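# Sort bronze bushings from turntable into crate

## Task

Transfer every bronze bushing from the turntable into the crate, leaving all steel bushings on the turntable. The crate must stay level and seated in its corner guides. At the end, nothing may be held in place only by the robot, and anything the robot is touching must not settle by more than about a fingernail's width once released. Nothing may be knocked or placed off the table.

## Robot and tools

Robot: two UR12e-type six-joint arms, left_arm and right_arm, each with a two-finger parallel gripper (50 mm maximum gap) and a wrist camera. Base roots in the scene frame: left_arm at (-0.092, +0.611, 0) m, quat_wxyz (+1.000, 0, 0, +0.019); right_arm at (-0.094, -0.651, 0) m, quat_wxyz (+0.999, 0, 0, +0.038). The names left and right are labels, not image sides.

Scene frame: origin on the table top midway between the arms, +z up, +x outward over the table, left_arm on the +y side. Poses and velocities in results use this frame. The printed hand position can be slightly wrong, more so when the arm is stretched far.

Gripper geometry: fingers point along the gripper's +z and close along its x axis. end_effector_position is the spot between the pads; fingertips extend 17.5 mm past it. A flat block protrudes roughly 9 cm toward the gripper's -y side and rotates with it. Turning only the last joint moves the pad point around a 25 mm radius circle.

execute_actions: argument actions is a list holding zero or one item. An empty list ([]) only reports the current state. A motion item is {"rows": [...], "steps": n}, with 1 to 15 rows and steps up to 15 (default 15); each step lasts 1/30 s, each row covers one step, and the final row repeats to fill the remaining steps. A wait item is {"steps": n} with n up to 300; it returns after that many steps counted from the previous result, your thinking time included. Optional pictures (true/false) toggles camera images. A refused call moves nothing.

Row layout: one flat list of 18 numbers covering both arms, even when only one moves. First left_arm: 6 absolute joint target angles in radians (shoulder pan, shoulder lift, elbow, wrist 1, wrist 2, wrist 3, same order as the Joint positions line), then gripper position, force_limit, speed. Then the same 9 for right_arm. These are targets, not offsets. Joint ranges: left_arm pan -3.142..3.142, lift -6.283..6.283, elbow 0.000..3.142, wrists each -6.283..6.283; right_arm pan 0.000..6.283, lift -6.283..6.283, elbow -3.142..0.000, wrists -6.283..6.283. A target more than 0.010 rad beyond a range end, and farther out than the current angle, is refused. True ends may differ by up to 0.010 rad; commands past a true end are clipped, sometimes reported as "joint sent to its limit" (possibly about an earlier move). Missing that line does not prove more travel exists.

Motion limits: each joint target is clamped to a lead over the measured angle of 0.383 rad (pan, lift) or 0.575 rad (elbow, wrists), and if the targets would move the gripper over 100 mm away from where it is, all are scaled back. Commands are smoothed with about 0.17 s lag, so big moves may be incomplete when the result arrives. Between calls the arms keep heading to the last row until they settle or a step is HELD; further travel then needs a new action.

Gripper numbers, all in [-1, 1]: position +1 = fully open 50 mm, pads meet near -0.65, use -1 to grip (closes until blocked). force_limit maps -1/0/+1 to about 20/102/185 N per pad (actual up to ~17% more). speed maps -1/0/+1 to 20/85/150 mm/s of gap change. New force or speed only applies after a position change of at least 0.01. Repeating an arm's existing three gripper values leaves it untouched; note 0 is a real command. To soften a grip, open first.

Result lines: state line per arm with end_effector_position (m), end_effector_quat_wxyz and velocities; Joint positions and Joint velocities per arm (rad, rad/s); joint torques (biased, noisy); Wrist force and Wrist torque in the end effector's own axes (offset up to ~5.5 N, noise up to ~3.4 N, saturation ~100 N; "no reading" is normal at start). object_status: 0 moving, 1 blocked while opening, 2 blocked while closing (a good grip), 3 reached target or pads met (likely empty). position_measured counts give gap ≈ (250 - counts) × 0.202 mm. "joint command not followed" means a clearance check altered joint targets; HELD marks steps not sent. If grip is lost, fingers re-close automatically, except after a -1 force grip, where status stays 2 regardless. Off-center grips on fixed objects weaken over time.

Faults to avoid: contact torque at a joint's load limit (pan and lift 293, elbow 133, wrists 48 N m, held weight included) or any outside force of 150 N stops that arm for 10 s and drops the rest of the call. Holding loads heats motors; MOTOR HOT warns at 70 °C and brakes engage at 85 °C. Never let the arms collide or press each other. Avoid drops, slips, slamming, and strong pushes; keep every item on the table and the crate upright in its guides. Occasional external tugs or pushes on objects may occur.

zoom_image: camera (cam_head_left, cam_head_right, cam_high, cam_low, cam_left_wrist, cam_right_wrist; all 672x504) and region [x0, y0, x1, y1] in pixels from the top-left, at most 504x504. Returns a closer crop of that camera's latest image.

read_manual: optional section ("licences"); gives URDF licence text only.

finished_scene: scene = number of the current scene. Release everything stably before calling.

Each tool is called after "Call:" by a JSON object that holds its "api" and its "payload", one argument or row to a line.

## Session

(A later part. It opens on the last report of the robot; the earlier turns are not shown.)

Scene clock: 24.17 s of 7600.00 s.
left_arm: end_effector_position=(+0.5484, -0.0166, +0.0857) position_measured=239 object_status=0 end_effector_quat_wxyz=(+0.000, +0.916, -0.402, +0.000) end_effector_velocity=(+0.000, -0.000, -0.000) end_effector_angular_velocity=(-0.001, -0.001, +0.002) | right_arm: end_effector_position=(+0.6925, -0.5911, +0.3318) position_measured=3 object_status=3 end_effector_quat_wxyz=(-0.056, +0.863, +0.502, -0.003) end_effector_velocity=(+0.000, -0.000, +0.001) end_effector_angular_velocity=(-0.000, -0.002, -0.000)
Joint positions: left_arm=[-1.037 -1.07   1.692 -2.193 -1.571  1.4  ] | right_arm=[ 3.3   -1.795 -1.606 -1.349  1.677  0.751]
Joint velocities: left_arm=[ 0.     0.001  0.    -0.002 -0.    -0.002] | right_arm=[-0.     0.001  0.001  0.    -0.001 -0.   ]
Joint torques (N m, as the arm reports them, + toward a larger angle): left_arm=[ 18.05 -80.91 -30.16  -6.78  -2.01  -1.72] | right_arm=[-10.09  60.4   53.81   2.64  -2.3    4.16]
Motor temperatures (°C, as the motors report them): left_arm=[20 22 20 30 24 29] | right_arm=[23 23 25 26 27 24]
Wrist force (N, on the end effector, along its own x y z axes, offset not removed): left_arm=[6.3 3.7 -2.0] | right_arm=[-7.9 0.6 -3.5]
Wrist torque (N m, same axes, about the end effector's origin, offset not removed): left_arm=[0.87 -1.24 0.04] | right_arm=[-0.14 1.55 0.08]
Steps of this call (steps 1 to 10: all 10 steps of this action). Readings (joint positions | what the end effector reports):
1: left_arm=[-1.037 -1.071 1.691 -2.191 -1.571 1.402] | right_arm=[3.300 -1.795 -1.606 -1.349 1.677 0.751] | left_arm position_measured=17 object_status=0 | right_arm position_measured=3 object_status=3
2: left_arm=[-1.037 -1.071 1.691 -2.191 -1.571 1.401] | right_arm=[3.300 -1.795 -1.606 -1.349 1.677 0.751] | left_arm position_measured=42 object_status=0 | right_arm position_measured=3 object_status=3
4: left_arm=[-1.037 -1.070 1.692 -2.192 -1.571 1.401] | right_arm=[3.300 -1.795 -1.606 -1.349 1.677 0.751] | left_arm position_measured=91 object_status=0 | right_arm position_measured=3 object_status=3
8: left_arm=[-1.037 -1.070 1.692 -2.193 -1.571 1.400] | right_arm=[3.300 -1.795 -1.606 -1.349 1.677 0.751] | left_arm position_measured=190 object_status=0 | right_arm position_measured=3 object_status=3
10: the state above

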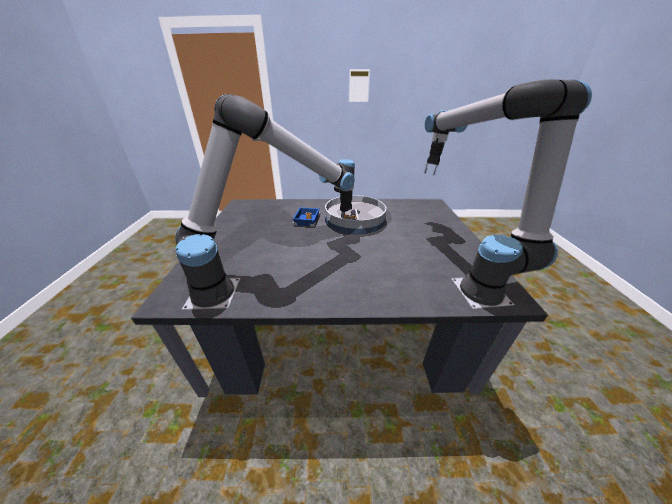

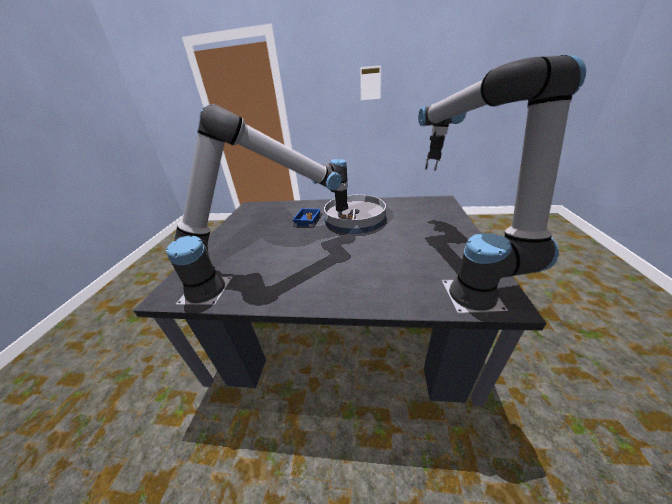

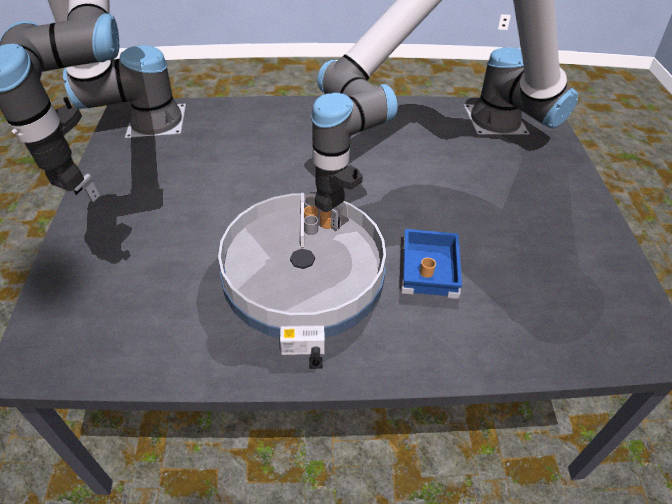

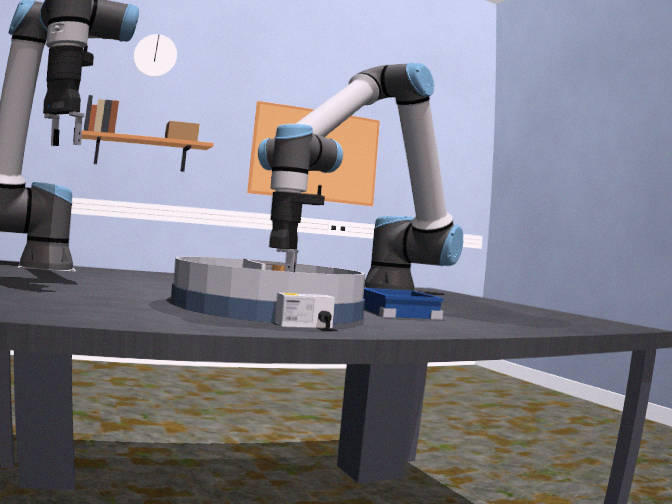

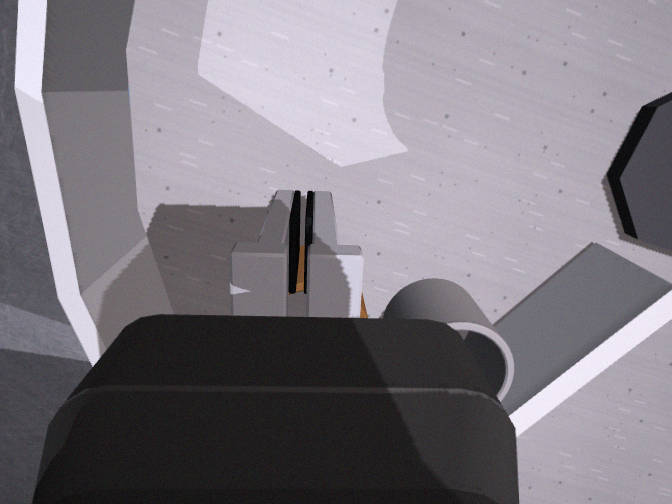

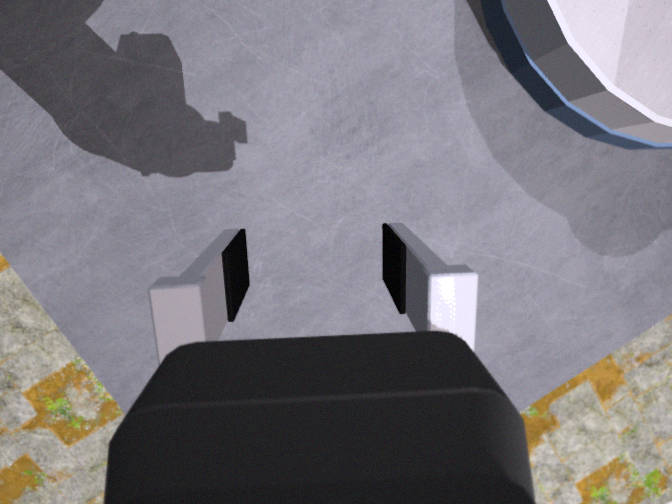

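Call:
{"api": "execute_actions", "payload": {
  "actions": [
    {"rows":[[-1.037,-1.12,1.66,-2.111,-1.571,1.4,0.3,-0.5,1,3.3,-1.795,-1.606,-1.349,1.677,0.751,1,0,0]],"steps":10}
  ],
  "pictures": false
}}

Call:
{"api": "execute_actions", "payload": {
  "actions": [
    {"rows":[[-1.037,-1.066,1.5727,-2.078,-1.571,-1.0,0.3,-0.5,1,3.3,-1.795,-1.606,-1.349,1.677,0.751,1,0,0]],"steps":15}
  ],
  "pictures": false
}}

Call:
{"api": "execute_actions", "payload": {
  "actions": [
    {"steps":25}
  ]
}}

Scene clock: 25.47 s of 7600.00 s.
left_arm: end_effector_position=(+0.5477, -0.0155, +0.1362) position_measured=107 object_status=0 end_effector_quat_wxyz=(+0.000, +0.916, -0.402, +0.000) end_effector_velocity=(-0.001, +0.002, +0.028) end_effector_angular_velocity=(+0.003, +0.002, +0.000) | right_arm: end_effector_position=(+0.6925, -0.5911, +0.3318) position_measured=3 object_status=3 end_effector_quat_wxyz=(-0.056, +0.863, +0.502, -0.003) end_effector_velocity=(-0.000, +0.000, -0.000) end_effector_angular_velocity=(+0.000, +0.000, -0.000)
Joint positions: left_arm=[-1.037 -1.118  1.662 -2.115 -1.571  1.4  ] | right_arm=[ 3.3   -1.795 -1.606 -1.349  1.677  0.751]
Joint velocities: left_arm=[ 0.    -0.027 -0.017  0.047 -0.    -0.   ] | right_arm=[ 0.     0.    -0.001  0.     0.     0.   ]
Joint torques (N m, as the arm reports them, + toward a larger angle): left_arm=[ 16.08 -94.85 -50.94  -2.22  -1.18  -1.76] | right_arm=[-6.66 56.81 54.18  2.67 -2.2   4.01]
Motor temperatures (°C, as the motors report them): left_arm=[20 22 20 30 24 29] | right_arm=[23 23 25 26 27 24]
Wrist force (N, on the end effector, along its own x y z axes, offset not removed): left_arm=[6.9 -2.8 -3.0] | right_arm=[-6.8 -1.0 2.0]
Wrist torque (N m, same axes, about the end effector's origin, offset not removed): left_arm=[-0.24 -1.30 0.04] | right_arm=[-0.28 1.25 0.05]
Steps of this call (steps 1 to 15: the robot went on to your last target; steps 16 to 29: nothing new was sent; steps 30 to 39: all 10 steps of this action). Readings (joint positions | what the end effector reports):
30: left_arm=[-1.037 -1.071 1.692 -2.193 -1.571 1.400] | right_arm=[3.300 -1.795 -1.606 -1.349 1.677 0.751] | left_arm position_measured=238 object_status=0 | right_arm position_measured=3 object_status=3
31: left_arm=[-1.037 -1.077 1.687 -2.183 -1.571 1.400] | right_arm=[3.300 -1.795 -1.606 -1.349 1.677 0.751] | left_arm position_measured=214 object_status=0 | right_arm position_measured=3 object_status=3
33: left_arm=[-1.037 -1.098 1.674 -2.150 -1.571 1.400] | right_arm=[3.300 -1.795 -1.606 -1.349 1.677 0.751] | left_arm position_measured=164 object_status=0 | right_arm position_measured=3 object_status=3
37: left_arm=[-1.037 -1.115 1.663 -2.120 -1.571 1.400] | right_arm=[3.300 -1.795 -1.606 -1.349 1.677 0.751] | left_arm position_measured=107 object_status=0 | right_arm position_measured=3 object_status=3
39: the state above

Scene clock: 25.97 s of 7600.00 s.
left_arm: end_effector_position=(+0.5450, -0.0401, +0.1401) position_measured=107 object_status=3 end_effector_quat_wxyz=(+0.000, +0.995, +0.103, +0.000) end_effector_velocity=(-0.066, -0.017, +0.001) end_effector_angular_velocity=(-0.001, +0.001, +2.763) | right_arm: end_effector_position=(+0.6925, -0.5911, +0.3318) position_measured=3 object_status=3 end_effector_quat_wxyz=(-0.056, +0.863, +0.502, -0.003) end_effector_velocity=(-0.000, +0.001, -0.000) end_effector_angular_velocity=(+0.001, +0.002, +0.000)
Joint positions: left_arm=[-1.037 -1.066  1.574 -2.078 -1.571  0.367] | right_arm=[ 3.3   -1.795 -1.606 -1.349  1.677  0.751]
Joint velocities: left_arm=[-0.     0.005 -0.009  0.003  0.    -2.763] | right_arm=[ 0.    -0.    -0.    -0.     0.002  0.   ]
Joint torques (N m, as the arm reports them, + toward a larger angle): left_arm=[ -0.41 -84.54 -56.1   -1.99  -0.72 -11.96] | right_arm=[-7.96 59.46 54.61  2.39 -2.64  3.98]
Motor temperatures (°C, as the motors report them): left_arm=[20 22 20 30 24 29] | right_arm=[23 23 25 26 27 24]
Wrist force (N, on the end effector, along its own x y z axes, offset not removed): left_arm=[2.7 1.8 4.0] | right_arm=[-3.2 2.3 0.5]
Wrist torque (N m, same axes, about the end effector's origin, offset not removed): left_arm=[0.69 -0.68 0.19] | right_arm=[0.26 0.59 -0.08]
Steps of this call (steps 1 to 15: all 15 steps of this action). Readings (joint positions | what the end effector reports):
1: left_arm=[-1.037 -1.118 1.661 -2.114 -1.571 1.399] | right_arm=[3.300 -1.795 -1.606 -1.349 1.677 0.751] | left_arm position_measured=107 object_status=0 | right_arm position_measured=3 object_status=3
2: left_arm=[-1.037 -1.111 1.651 -2.107 -1.571 1.388] | right_arm=[3.300 -1.795 -1.606 -1.349 1.677 0.751] | left_arm position_measured=107 object_status=0 | right_arm position_measured=3 object_status=3
4: left_arm=[-1.037 -1.089 1.615 -2.093 -1.571 1.307] | right_arm=[3.300 -1.795 -1.606 -1.349 1.677 0.751] | left_arm position_measured=107 object_status=3 | right_arm position_measured=3 object_status=3
8: left_arm=[-1.037 -1.071 1.583 -2.082 -1.571 1.005] | right_arm=[3.300 -1.795 -1.606 -1.349 1.677 0.751] | left_arm position_measured=107 object_status=3 | right_arm position_measured=3 object_status=3
15: the state above

Scene clock: 26.80 s of 7600.00 s.
left_arm: end_effector_position=(+0.5253, -0.0649, +0.1401) position_measured=107 object_status=3 end_effector_quat_wxyz=(+0.000, +0.707, +0.707, -0.000) end_effector_velocity=(-0.001, -0.001, -0.000) end_effector_angular_velocity=(+0.000, +0.000, +0.023) | right_arm: end_effector_position=(+0.6925, -0.5911, +0.3318) position_measured=3 object_status=3 end_effector_quat_wxyz=(-0.056, +0.863, +0.502, -0.003) end_effector_velocity=(-0.001, +0.000, -0.000) end_effector_angular_velocity=(+0.001, +0.001, +0.000)
Joint positions: left_arm=[-1.037 -1.066  1.573 -2.078 -1.571 -0.998] | right_arm=[ 3.3   -1.795 -1.606 -1.349  1.677  0.751]
Joint velocities: left_arm=[-0.001 -0.     0.     0.    -0.    -0.024] | right_arm=[ 0.     0.    -0.001  0.     0.001 -0.   ]
Joint torques (N m, as the arm reports them, + toward a larger angle): left_arm=[-15.69 -84.16 -54.11  -2.01  -0.16  -1.58] | right_arm=[-4.45 58.75 54.11  2.53 -2.68  3.59]
Motor temperatures (°C, as the motors report them): left_arm=[20 22 20 30 24 29] | right_arm=[23 23 25 26 27 24]
Wrist force (N, on the end effector, along its own x y z axes, offset not removed): left_arm=[1.4 3.1 0.5] | right_arm=[0.2 -5.8 0.0]
Wrist torque (N m, same axes, about the end effector's origin, offset not removed): left_arm=[0.84 -0.40 0.11] | right_arm=[-1.31 0.01 -0.16]
Steps of this call (steps 1 to 25: the robot went on to your last target). Readings (joint positions | what the end effector reports):
1: left_arm=[-1.037 -1.066 1.573 -2.078 -1.571 0.273] | right_arm=[3.300 -1.795 -1.606 -1.349 1.677 0.751] | left_arm position_measured=107 object_status=3 | right_arm position_measured=3 object_status=3
2: left_arm=[-1.037 -1.066 1.573 -2.078 -1.571 0.179] | right_arm=[3.300 -1.795 -1.606 -1.349 1.677 0.751] | left_arm position_measured=107 object_status=3 | right_arm position_measured=3 object_status=3
4: left_arm=[-1.037 -1.066 1.573 -2.078 -1.571 -0.009] | right_arm=[3.300 -1.795 -1.606 -1.349 1.677 0.751] | left_arm position_measured=107 object_status=3 | right_arm position_measured=3 object_status=3
8: left_arm=[-1.037 -1.066 1.573 -2.078 -1.571 -0.385] | right_arm=[3.300 -1.795 -1.606 -1.349 1.677 0.751] | left_arm position_measured=107 object_status=3 | right_arm position_measured=3 object_status=3
25: the state above

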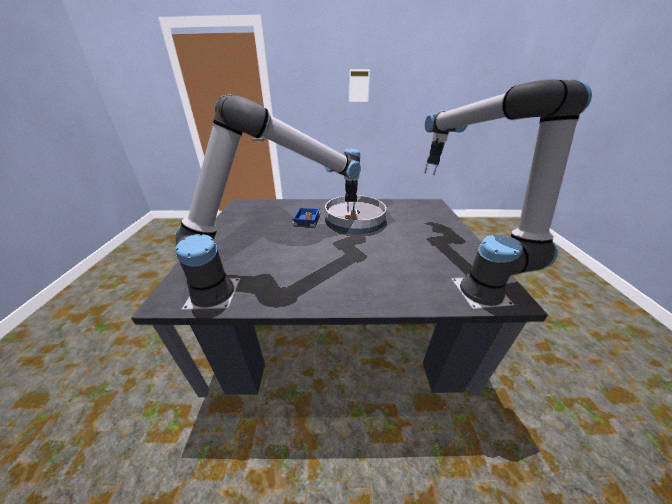

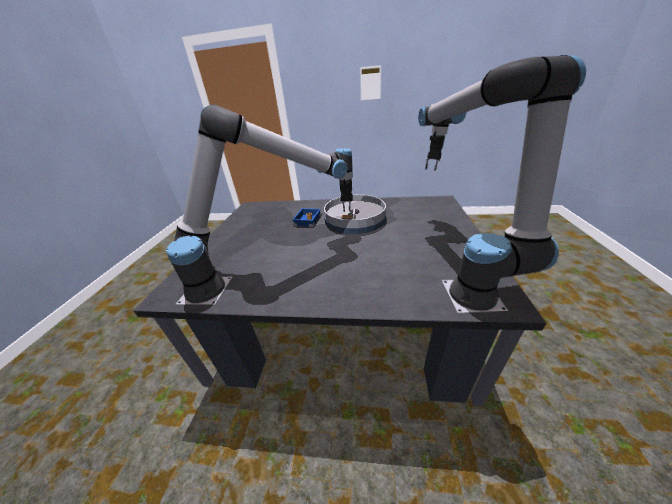

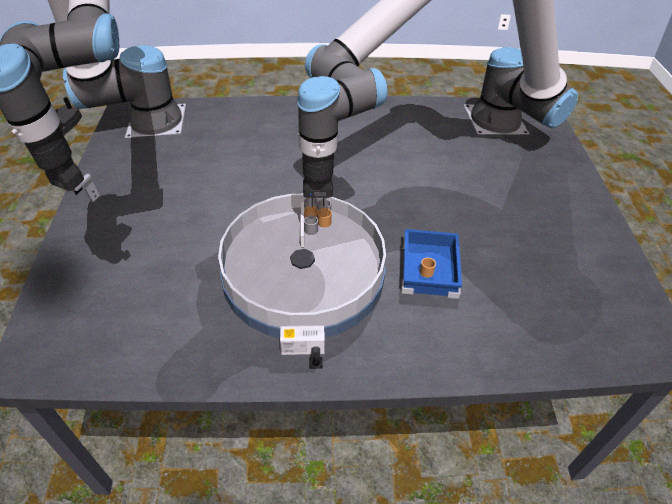

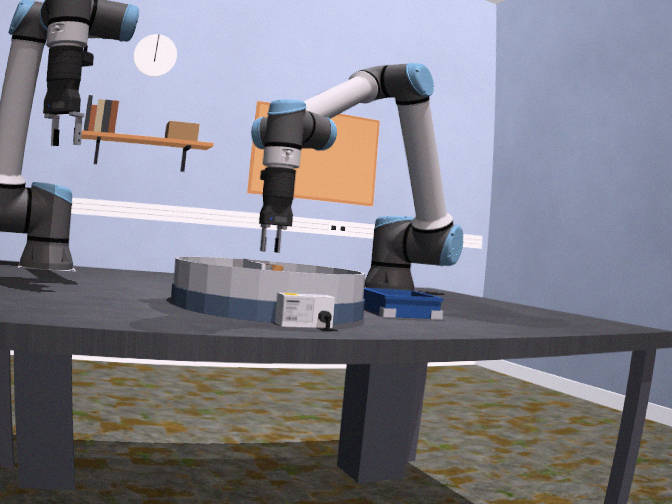

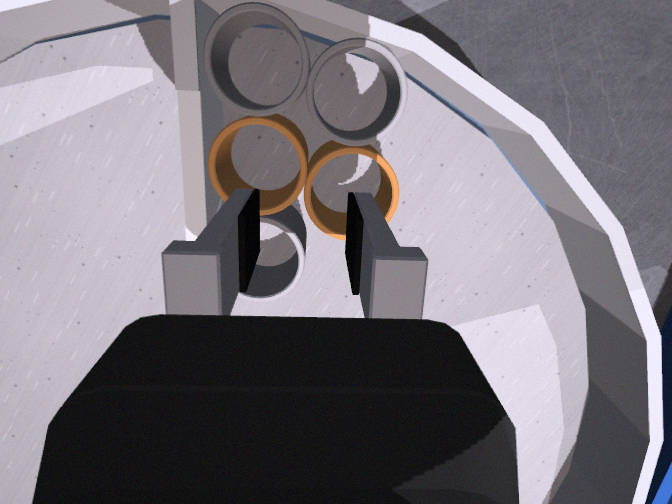

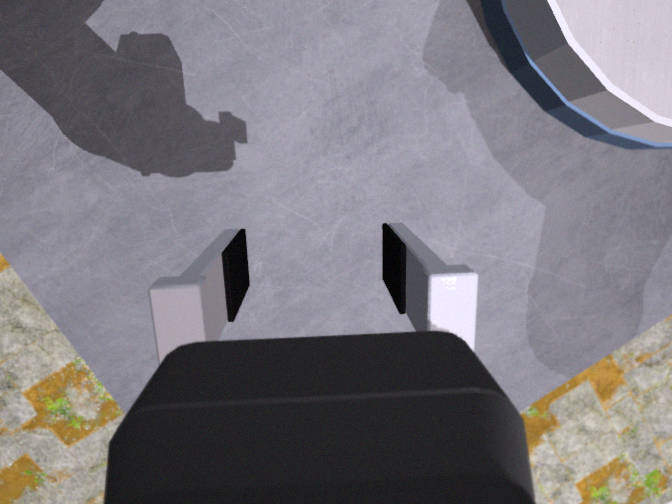

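Call:
{"api": "execute_actions", "payload": {
  "actions": [
    {"rows":[[-1.0485,-1.05,1.584,-2.105,-1.571,-0.73,0.3,-0.5,1,3.3,-1.795,-1.606,-1.349,1.677,0.751,1,0,0]],"steps":15}
  ]
}}

Scene clock: 28.33 s of 7600.00 s.
left_arm: end_effector_position=(+0.5188, -0.0660, +0.1219) position_measured=107 object_status=3 end_effector_quat_wxyz=(+0.000, +0.798, +0.603, -0.000) end_effector_velocity=(-0.001, +0.000, -0.002) end_effector_angular_velocity=(+0.000, +0.000, -0.037) | right_arm: end_effector_position=(+0.6925, -0.5911, +0.3318) position_measured=3 object_status=3 end_effector_quat_wxyz=(-0.056, +0.863, +0.502, -0.003) end_effector_velocity=(+0.000, -0.000, +0.001) end_effector_angular_velocity=(+0.001, -0.001, -0.001)
Joint positions: left_arm=[-1.048 -1.05   1.584 -2.105 -1.571 -0.733] | right_arm=[ 3.3   -1.795 -1.606 -1.349  1.677  0.751]
Joint velocities: left_arm=[-0.001  0.001  0.001 -0.002 -0.     0.036] | right_arm=[-0.001  0.     0.001 -0.     0.001 -0.   ]
Joint torques (N m, as the arm reports them, + toward a larger angle): left_arm=[-15.77 -86.65 -31.13  -5.78   0.78   1.53] | right_arm=[-5.58 60.88 54.54  2.47 -2.39  3.58]
Motor temperatures (°C, as the motors report them): left_arm=[20 22 20 30 24 29] | right_arm=[23 23 25 26 27 24]
Wrist force (N, on the end effector, along its own x y z axes, offset not removed): left_arm=[5.9 -1.7 1.0] | right_arm=[0.6 2.7 3.8]
Wrist torque (N m, same axes, about the end effector's origin, offset not removed): left_arm=[-0.02 -1.20 0.04] | right_arm=[0.38 -0.14 -0.12]
Steps of this call (steps 1 to 30: the robot went on to your last target; step 31: nothing new was sent; steps 32 to 46: all 15 steps of this action). Readings (joint positions | what the end effector reports):
32: left_arm=[-1.037 -1.066 1.573 -2.078 -1.571 -0.999] | right_arm=[3.300 -1.795 -1.606 -1.349 1.677 0.751] | left_arm position_measured=107 object_status=3 | right_arm position_measured=3 object_status=3
33: left_arm=[-1.039 -1.063 1.574 -2.083 -1.571 -0.989] | right_arm=[3.300 -1.795 -1.606 -1.349 1.677 0.751] | left_arm position_measured=107 object_status=3 | right_arm position_measured=3 object_status=3
35: left_arm=[-1.044 -1.057 1.579 -2.094 -1.571 -0.912] | right_arm=[3.300 -1.795 -1.606 -1.349 1.677 0.751] | left_arm position_measured=107 object_status=3 | right_arm position_measured=3 object_status=3
39: left_arm=[-1.047 -1.051 1.583 -2.102 -1.571 -0.774] | right_arm=[3.300 -1.795 -1.606 -1.349 1.677 0.751] | left_arm position_measured=107 object_status=3 | right_arm position_measured=3 object_status=3
46: the state above

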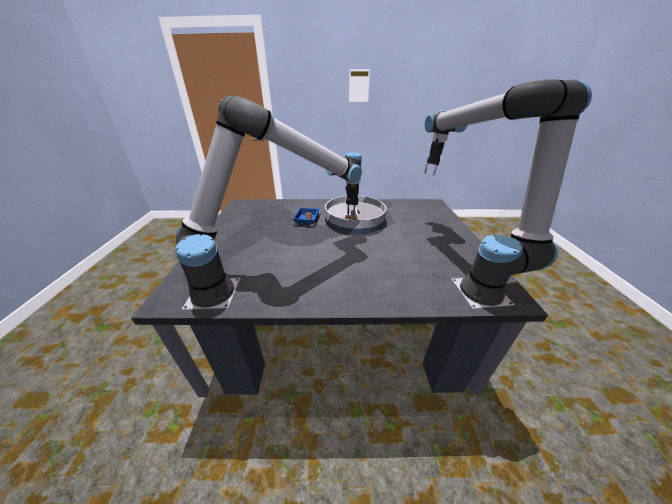

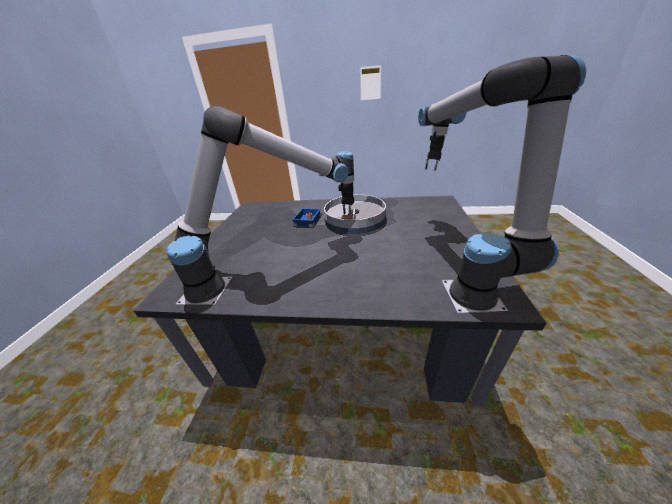

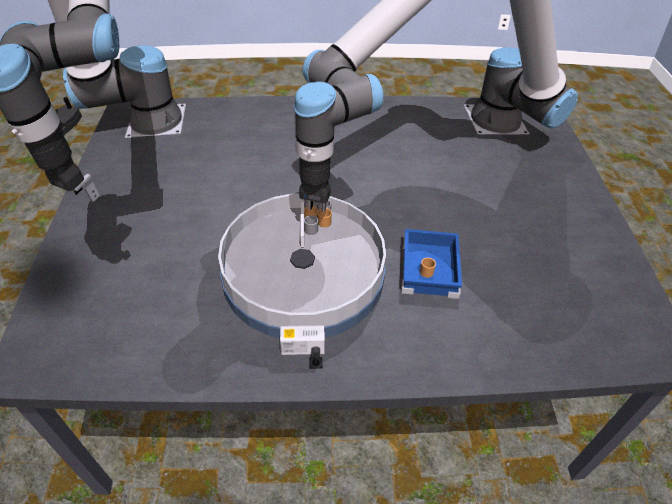

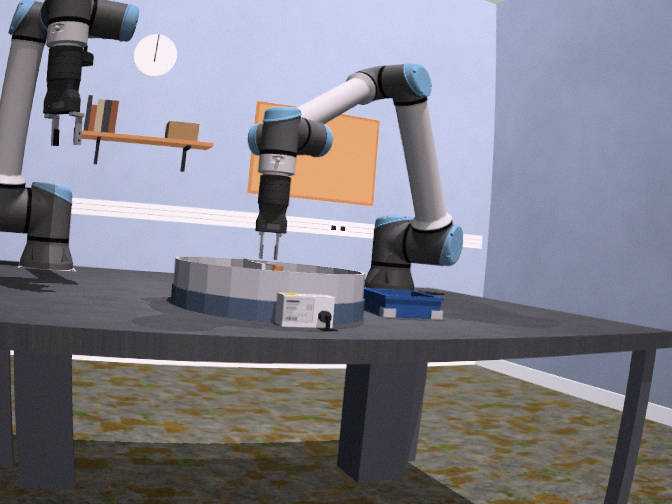

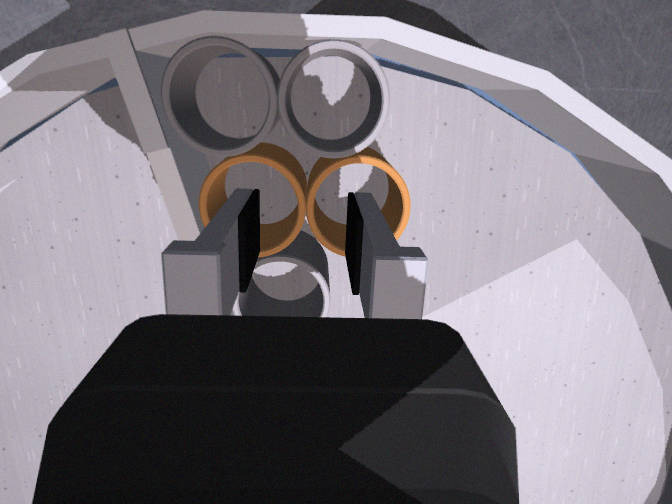

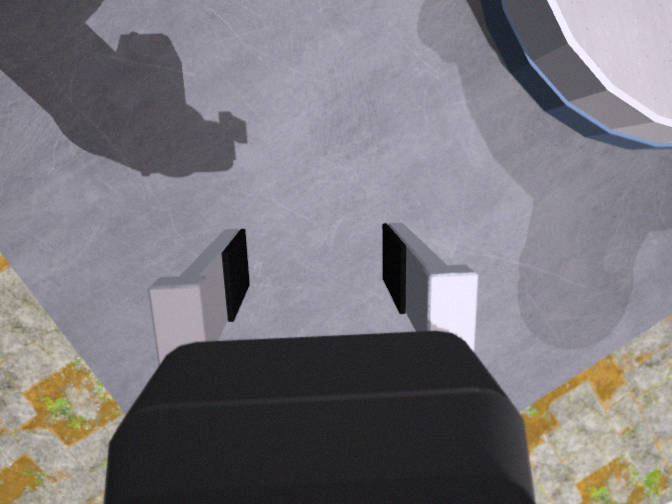

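Call:
{"api": "execute_actions", "payload": {
  "actions": [
    {"rows":[[-1.05,-1.045,1.594,-2.12,-1.571,-0.73,0.3,-0.5,1,3.3,-1.795,-1.606,-1.349,1.677,0.751,1,0,0],[-1.05,-1.04,1.5975,-2.128,-1.571,-0.73,0.3,-0.5,1,3.3,-1.795,-1.606,-1.349,1.677,0.751,1,0,0],[-1.05,-1.035,1.601,-2.137,-1.571,-0.73,0.3,-0.5,1,3.3,-1.795,-1.606,-1.349,1.677,0.751,1,0,0],[-1.05,-1.03,1.604,-2.145,-1.571,-0.73,0.3,-0.5,1,3.3,-1.795,-1.606,-1.349,1.677,0.751,1,0,0],[-1.05,-1.022,1.609,-2.158,-1.571,-0.73,0.3,-0.5,1,3.3,-1.795,-1.606,-1.349,1.677,0.751,1,0,0]],"steps":15}
  ],
  "pictures": false
}}

Call:
{"api": "execute_actions", "payload": {
  "actions": [
    {"rows":[[-1.05,-1.022,1.609,-2.158,-1.571,-0.73,-1,-0.6,0,3.3,-1.795,-1.606,-1.349,1.677,0.751,1,0,0]],"steps":15}
  ],
  "pictures": false
}}

Call:
{"api": "execute_actions", "payload": {
  "actions": [
    {"rows":[[-1.05,-1.09,1.562,-2.043,-1.571,-0.73,-1,-0.6,0,3.3,-1.795,-1.606,-1.349,1.677,0.751,1,0,0]],"steps":15}
  ]
}}

Scene clock: 30.77 s of 7600.00 s.
left_arm: end_effector_position=(+0.5171, -0.0658, +0.0880) position_measured=107 object_status=3 end_effector_quat_wxyz=(+0.000, +0.799, +0.601, -0.000) end_effector_velocity=(+0.000, -0.000, -0.006) end_effector_angular_velocity=(-0.001, -0.001, -0.000) | right_arm: end_effector_position=(+0.6925, -0.5911, +0.3318) position_measured=3 object_status=3 end_effector_quat_wxyz=(-0.056, +0.863, +0.502, -0.003) end_effector_velocity=(+0.000, -0.001, +0.000) end_effector_angular_velocity=(-0.001, -0.000, -0.001)
Joint positions: left_arm=[-1.05  -1.023  1.609 -2.157 -1.571 -0.73 ] | right_arm=[ 3.3   -1.795 -1.606 -1.349  1.677  0.751]
Joint velocities: left_arm=[-0.     0.006  0.004 -0.011  0.    -0.   ] | right_arm=[-0.001 -0.     0.001  0.    -0.001  0.001]
Joint torques (N m, as the arm reports them, + toward a larger angle): left_arm=[-16.71 -90.31 -30.92  -6.31   2.47   2.06] | right_arm=[-5.77 59.05 53.25  2.96 -2.15  4.04]
Motor temperatures (°C, as the motors report them): left_arm=[20 22 20 30 24 29] | right_arm=[23 23 25 26 27 24]
Wrist force (N, on the end effector, along its own x y z axes, offset not removed): left_arm=[3.0 2.3 3.1] | right_arm=[-1.7 0.1 -6.9]
Wrist torque (N m, same axes, about the end effector's origin, offset not removed): left_arm=[0.71 -0.60 0.01] | right_arm=[-0.05 0.56 -0.10]
Steps of this call (steps 1 to 15: the robot went on to your last target; steps 16 to 58: nothing new was sent; steps 59 to 73: all 15 steps of this action). Readings (joint positions | what the end effector reports):
59: left_arm=[-1.049 -1.050 1.584 -2.105 -1.571 -0.730] | right_arm=[3.300 -1.795 -1.606 -1.349 1.677 0.751] | left_arm position_measured=107 object_status=3 | right_arm position_measured=3 object_status=3
60: left_arm=[-1.049 -1.049 1.586 -2.108 -1.571 -0.730] | right_arm=[3.300 -1.795 -1.606 -1.349 1.677 0.751] | left_arm position_measured=107 object_status=3 | right_arm position_measured=3 object_status=3
62: left_arm=[-1.049 -1.044 1.592 -2.119 -1.571 -0.730] | right_arm=[3.300 -1.795 -1.606 -1.349 1.677 0.751] | left_arm position_measured=107 object_status=3 | right_arm position_measured=3 object_status=3
66: left_arm=[-1.050 -1.029 1.604 -2.146 -1.571 -0.730] | right_arm=[3.300 -1.795 -1.606 -1.349 1.677 0.751] | left_arm position_measured=107 object_status=3 | right_arm position_measured=3 object_status=3
73: the state above

Scene clock: 31.27 s of 7600.00 s.
left_arm: end_effector_position=(+0.5171, -0.0657, +0.0874) position_measured=184 object_status=2 end_effector_quat_wxyz=(+0.000, +0.799, +0.601, -0.000) end_effector_velocity=(-0.001, -0.001, -0.000) end_effector_angular_velocity=(-0.001, +0.001, +0.000) | right_arm: end_effector_position=(+0.6925, -0.5911, +0.3318) position_measured=3 object_status=3 end_effector_quat_wxyz=(-0.056, +0.863, +0.502, -0.003) end_effector_velocity=(-0.000, +0.000, -0.001) end_effector_angular_velocity=(+0.001, +0.001, +0.000)
Joint positions: left_arm=[-1.05  -1.022  1.609 -2.158 -1.571 -0.73 ] | right_arm=[ 3.3   -1.795 -1.606 -1.349  1.677  0.751]
Joint velocities: left_arm=[-0.001  0.     0.    -0.    -0.001 -0.001] | right_arm=[-0.    -0.    -0.001 -0.     0.001 -0.   ]
Joint torques (N m, as the arm reports them, + toward a larger angle): left_arm=[-17.87 -83.62 -31.78  -7.57 -12.33   1.84] | right_arm=[-6.03 62.66 53.03  3.2  -2.64  4.09]
Motor temperatures (°C, as the motors report them): left_arm=[20 22 20 30 24 29] | right_arm=[23 23 25 26 27 24]
Wrist force (N, on the end effector, along its own x y z axes, offset not removed): left_arm=[27.6 15.5 -6.0] | right_arm=[-6.6 -1.3 0.8]
Wrist torque (N m, same axes, about the end effector's origin, offset not removed): left_arm=[-0.08 -0.29 -0.09] | right_arm=[-0.54 1.34 -0.04]
Steps of this call (steps 1 to 15: all 15 steps of this action). Readings (joint positions | what the end effector reports):
1: left_arm=[-1.050 -1.022 1.609 -2.157 -1.571 -0.730] | right_arm=[3.300 -1.795 -1.606 -1.349 1.677 0.751] | left_arm position_measured=116 object_status=0 | right_arm position_measured=3 object_status=3
2: left_arm=[-1.050 -1.022 1.609 -2.158 -1.571 -0.730] | right_arm=[3.300 -1.795 -1.606 -1.349 1.677 0.751] | left_arm position_measured=130 object_status=0 | right_arm position_measured=3 object_status=3
4: left_arm=[-1.050 -1.022 1.609 -2.158 -1.571 -0.730] | right_arm=[3.300 -1.795 -1.606 -1.349 1.677 0.751] | left_arm position_measured=158 object_status=0 | right_arm position_measured=3 object_status=3
8: left_arm=[-1.050 -1.022 1.609 -2.158 -1.571 -0.730] | right_arm=[3.300 -1.795 -1.606 -1.349 1.677 0.751] | left_arm position_measured=184 object_status=0 | right_arm position_measured=3 object_status=3
15: the state above

Scene clock: 31.77 s of 7600.00 s.
left_arm: end_effector_position=(+0.5155, -0.0633, +0.1639) position_measured=184 object_status=2 end_effector_quat_wxyz=(+0.000, +0.799, +0.601, -0.000) end_effector_velocity=(-0.000, +0.002, +0.006) end_effector_angular_velocity=(+0.003, +0.001, +0.000) | right_arm: end_effector_position=(+0.6925, -0.5911, +0.3318) position_measured=3 object_status=3 end_effector_quat_wxyz=(-0.056, +0.863, +0.502, -0.003) end_effector_velocity=(-0.000, +0.000, -0.000) end_effector_angular_velocity=(+0.001, +0.001, +0.000)
Joint positions: left_arm=[-1.05  -1.089  1.562 -2.044 -1.571 -0.73 ] | right_arm=[ 3.3   -1.795 -1.606 -1.349  1.677  0.751]
Joint velocities: left_arm=[ 0.001 -0.006 -0.003  0.012  0.001  0.   ] | right_arm=[ 0.    -0.    -0.    -0.     0.001  0.   ]
Joint torques (N m, as the arm reports them, + toward a larger angle): left_arm=[ -15.44 -103.27  -56.58   -2.93    2.63   -1.76] | right_arm=[-8.83 60.6  53.12  2.85 -2.4   3.9 ]
Motor temperatures (°C, as the motors report them): left_arm=[20 22 20 30 24 29] | right_arm=[23 23 25 26 27 24]
Wrist force (N, on the end effector, along its own x y z axes, offset not removed): left_arm=[3.5 -2.7 2.6] | right_arm=[-6.1 -3.0 -4.3]
Wrist torque (N m, same axes, about the end effector's origin, offset not removed): left_arm=[-0.09 -0.75 0.28] | right_arm=[-0.97 1.36 0.06]
Steps of this call (steps 1 to 15: all 15 steps of this action). Readings (joint positions | what the end effector reports):
1: left_arm=[-1.050 -1.023 1.609 -2.158 -1.571 -0.730] | right_arm=[3.300 -1.795 -1.606 -1.349 1.677 0.751] | left_arm position_measured=184 object_status=2 | right_arm position_measured=3 object_status=3
2: left_arm=[-1.050 -1.030 1.603 -2.148 -1.571 -0.730] | right_arm=[3.300 -1.795 -1.606 -1.349 1.677 0.751] | left_arm position_measured=184 object_status=2 | right_arm position_measured=3 object_status=3
4: left_arm=[-1.050 -1.059 1.583 -2.102 -1.571 -0.730] | right_arm=[3.300 -1.795 -1.606 -1.349 1.677 0.751] | left_arm position_measured=184 object_status=2 | right_arm position_measured=3 object_status=3
8: left_arm=[-1.050 -1.083 1.567 -2.057 -1.572 -0.730] | right_arm=[3.300 -1.795 -1.606 -1.349 1.677 0.751] | left_arm position_measured=184 object_status=2 | right_arm position_measured=3 object_status=3
15: the state above

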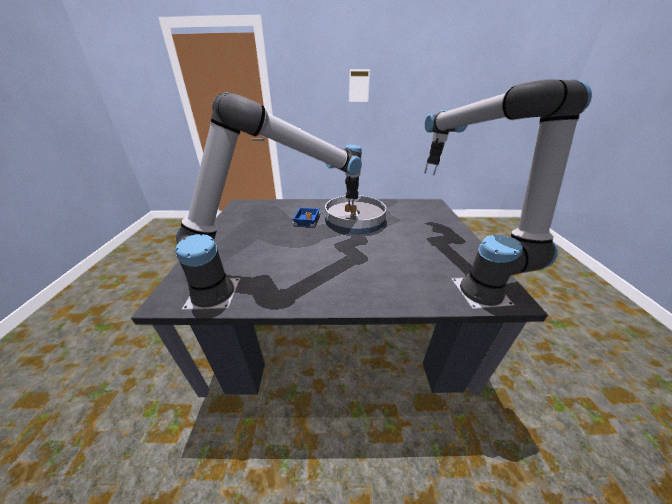

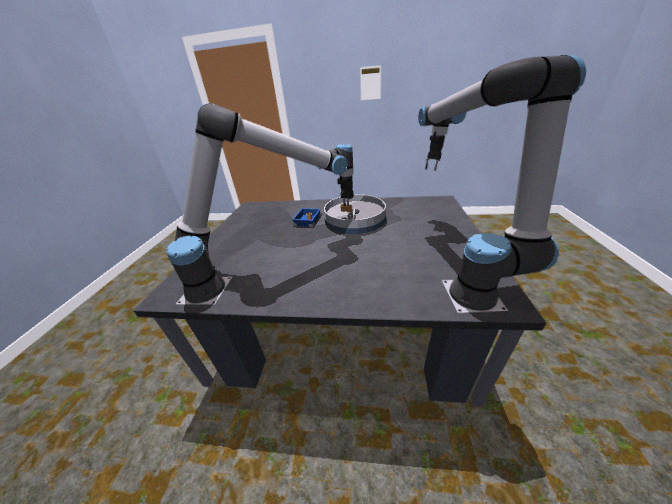

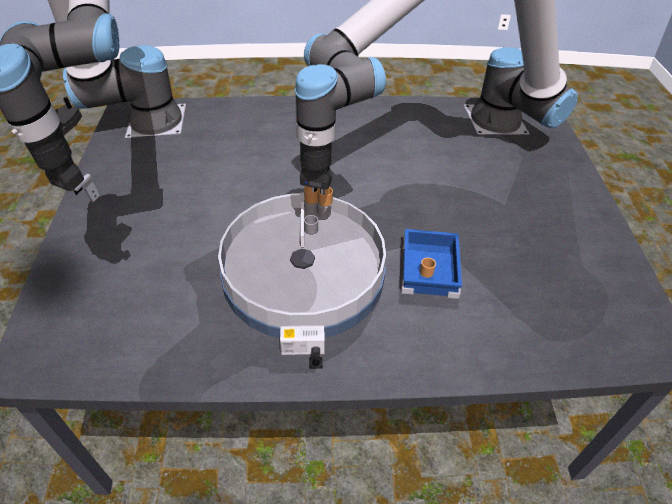

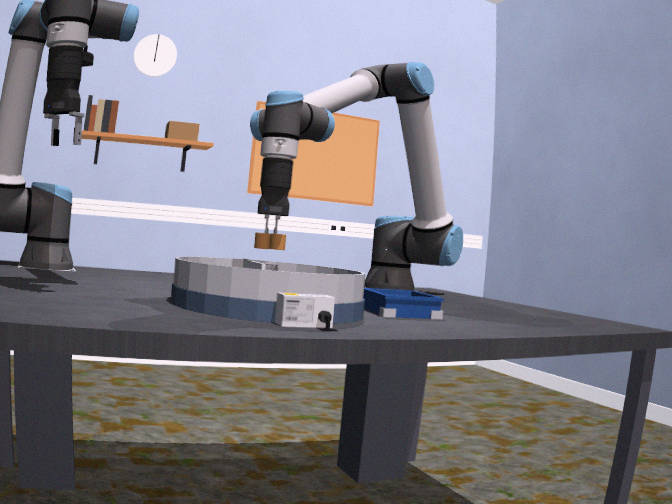

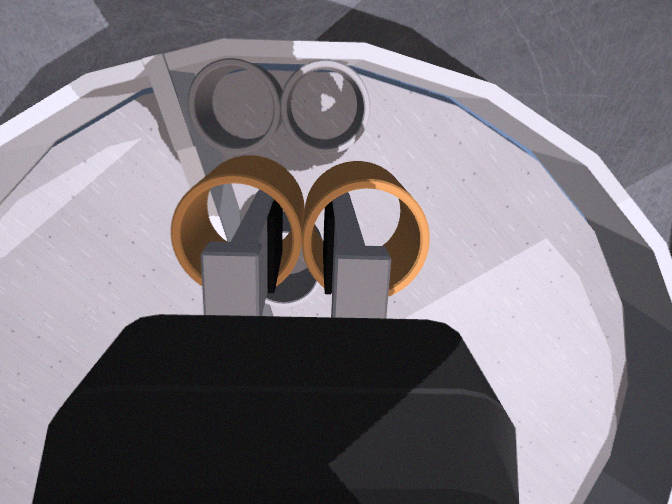

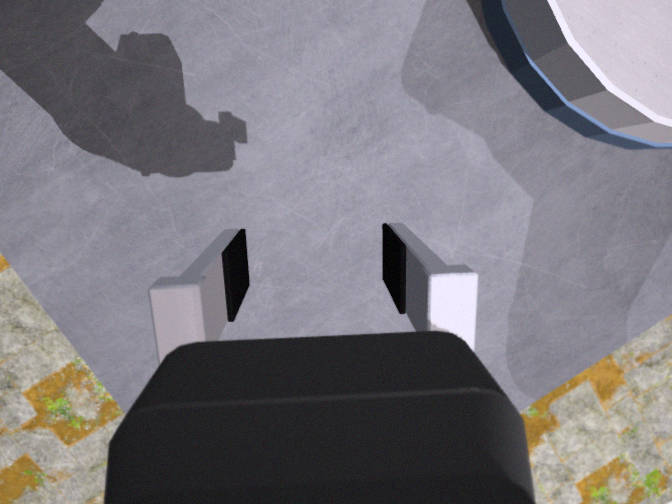

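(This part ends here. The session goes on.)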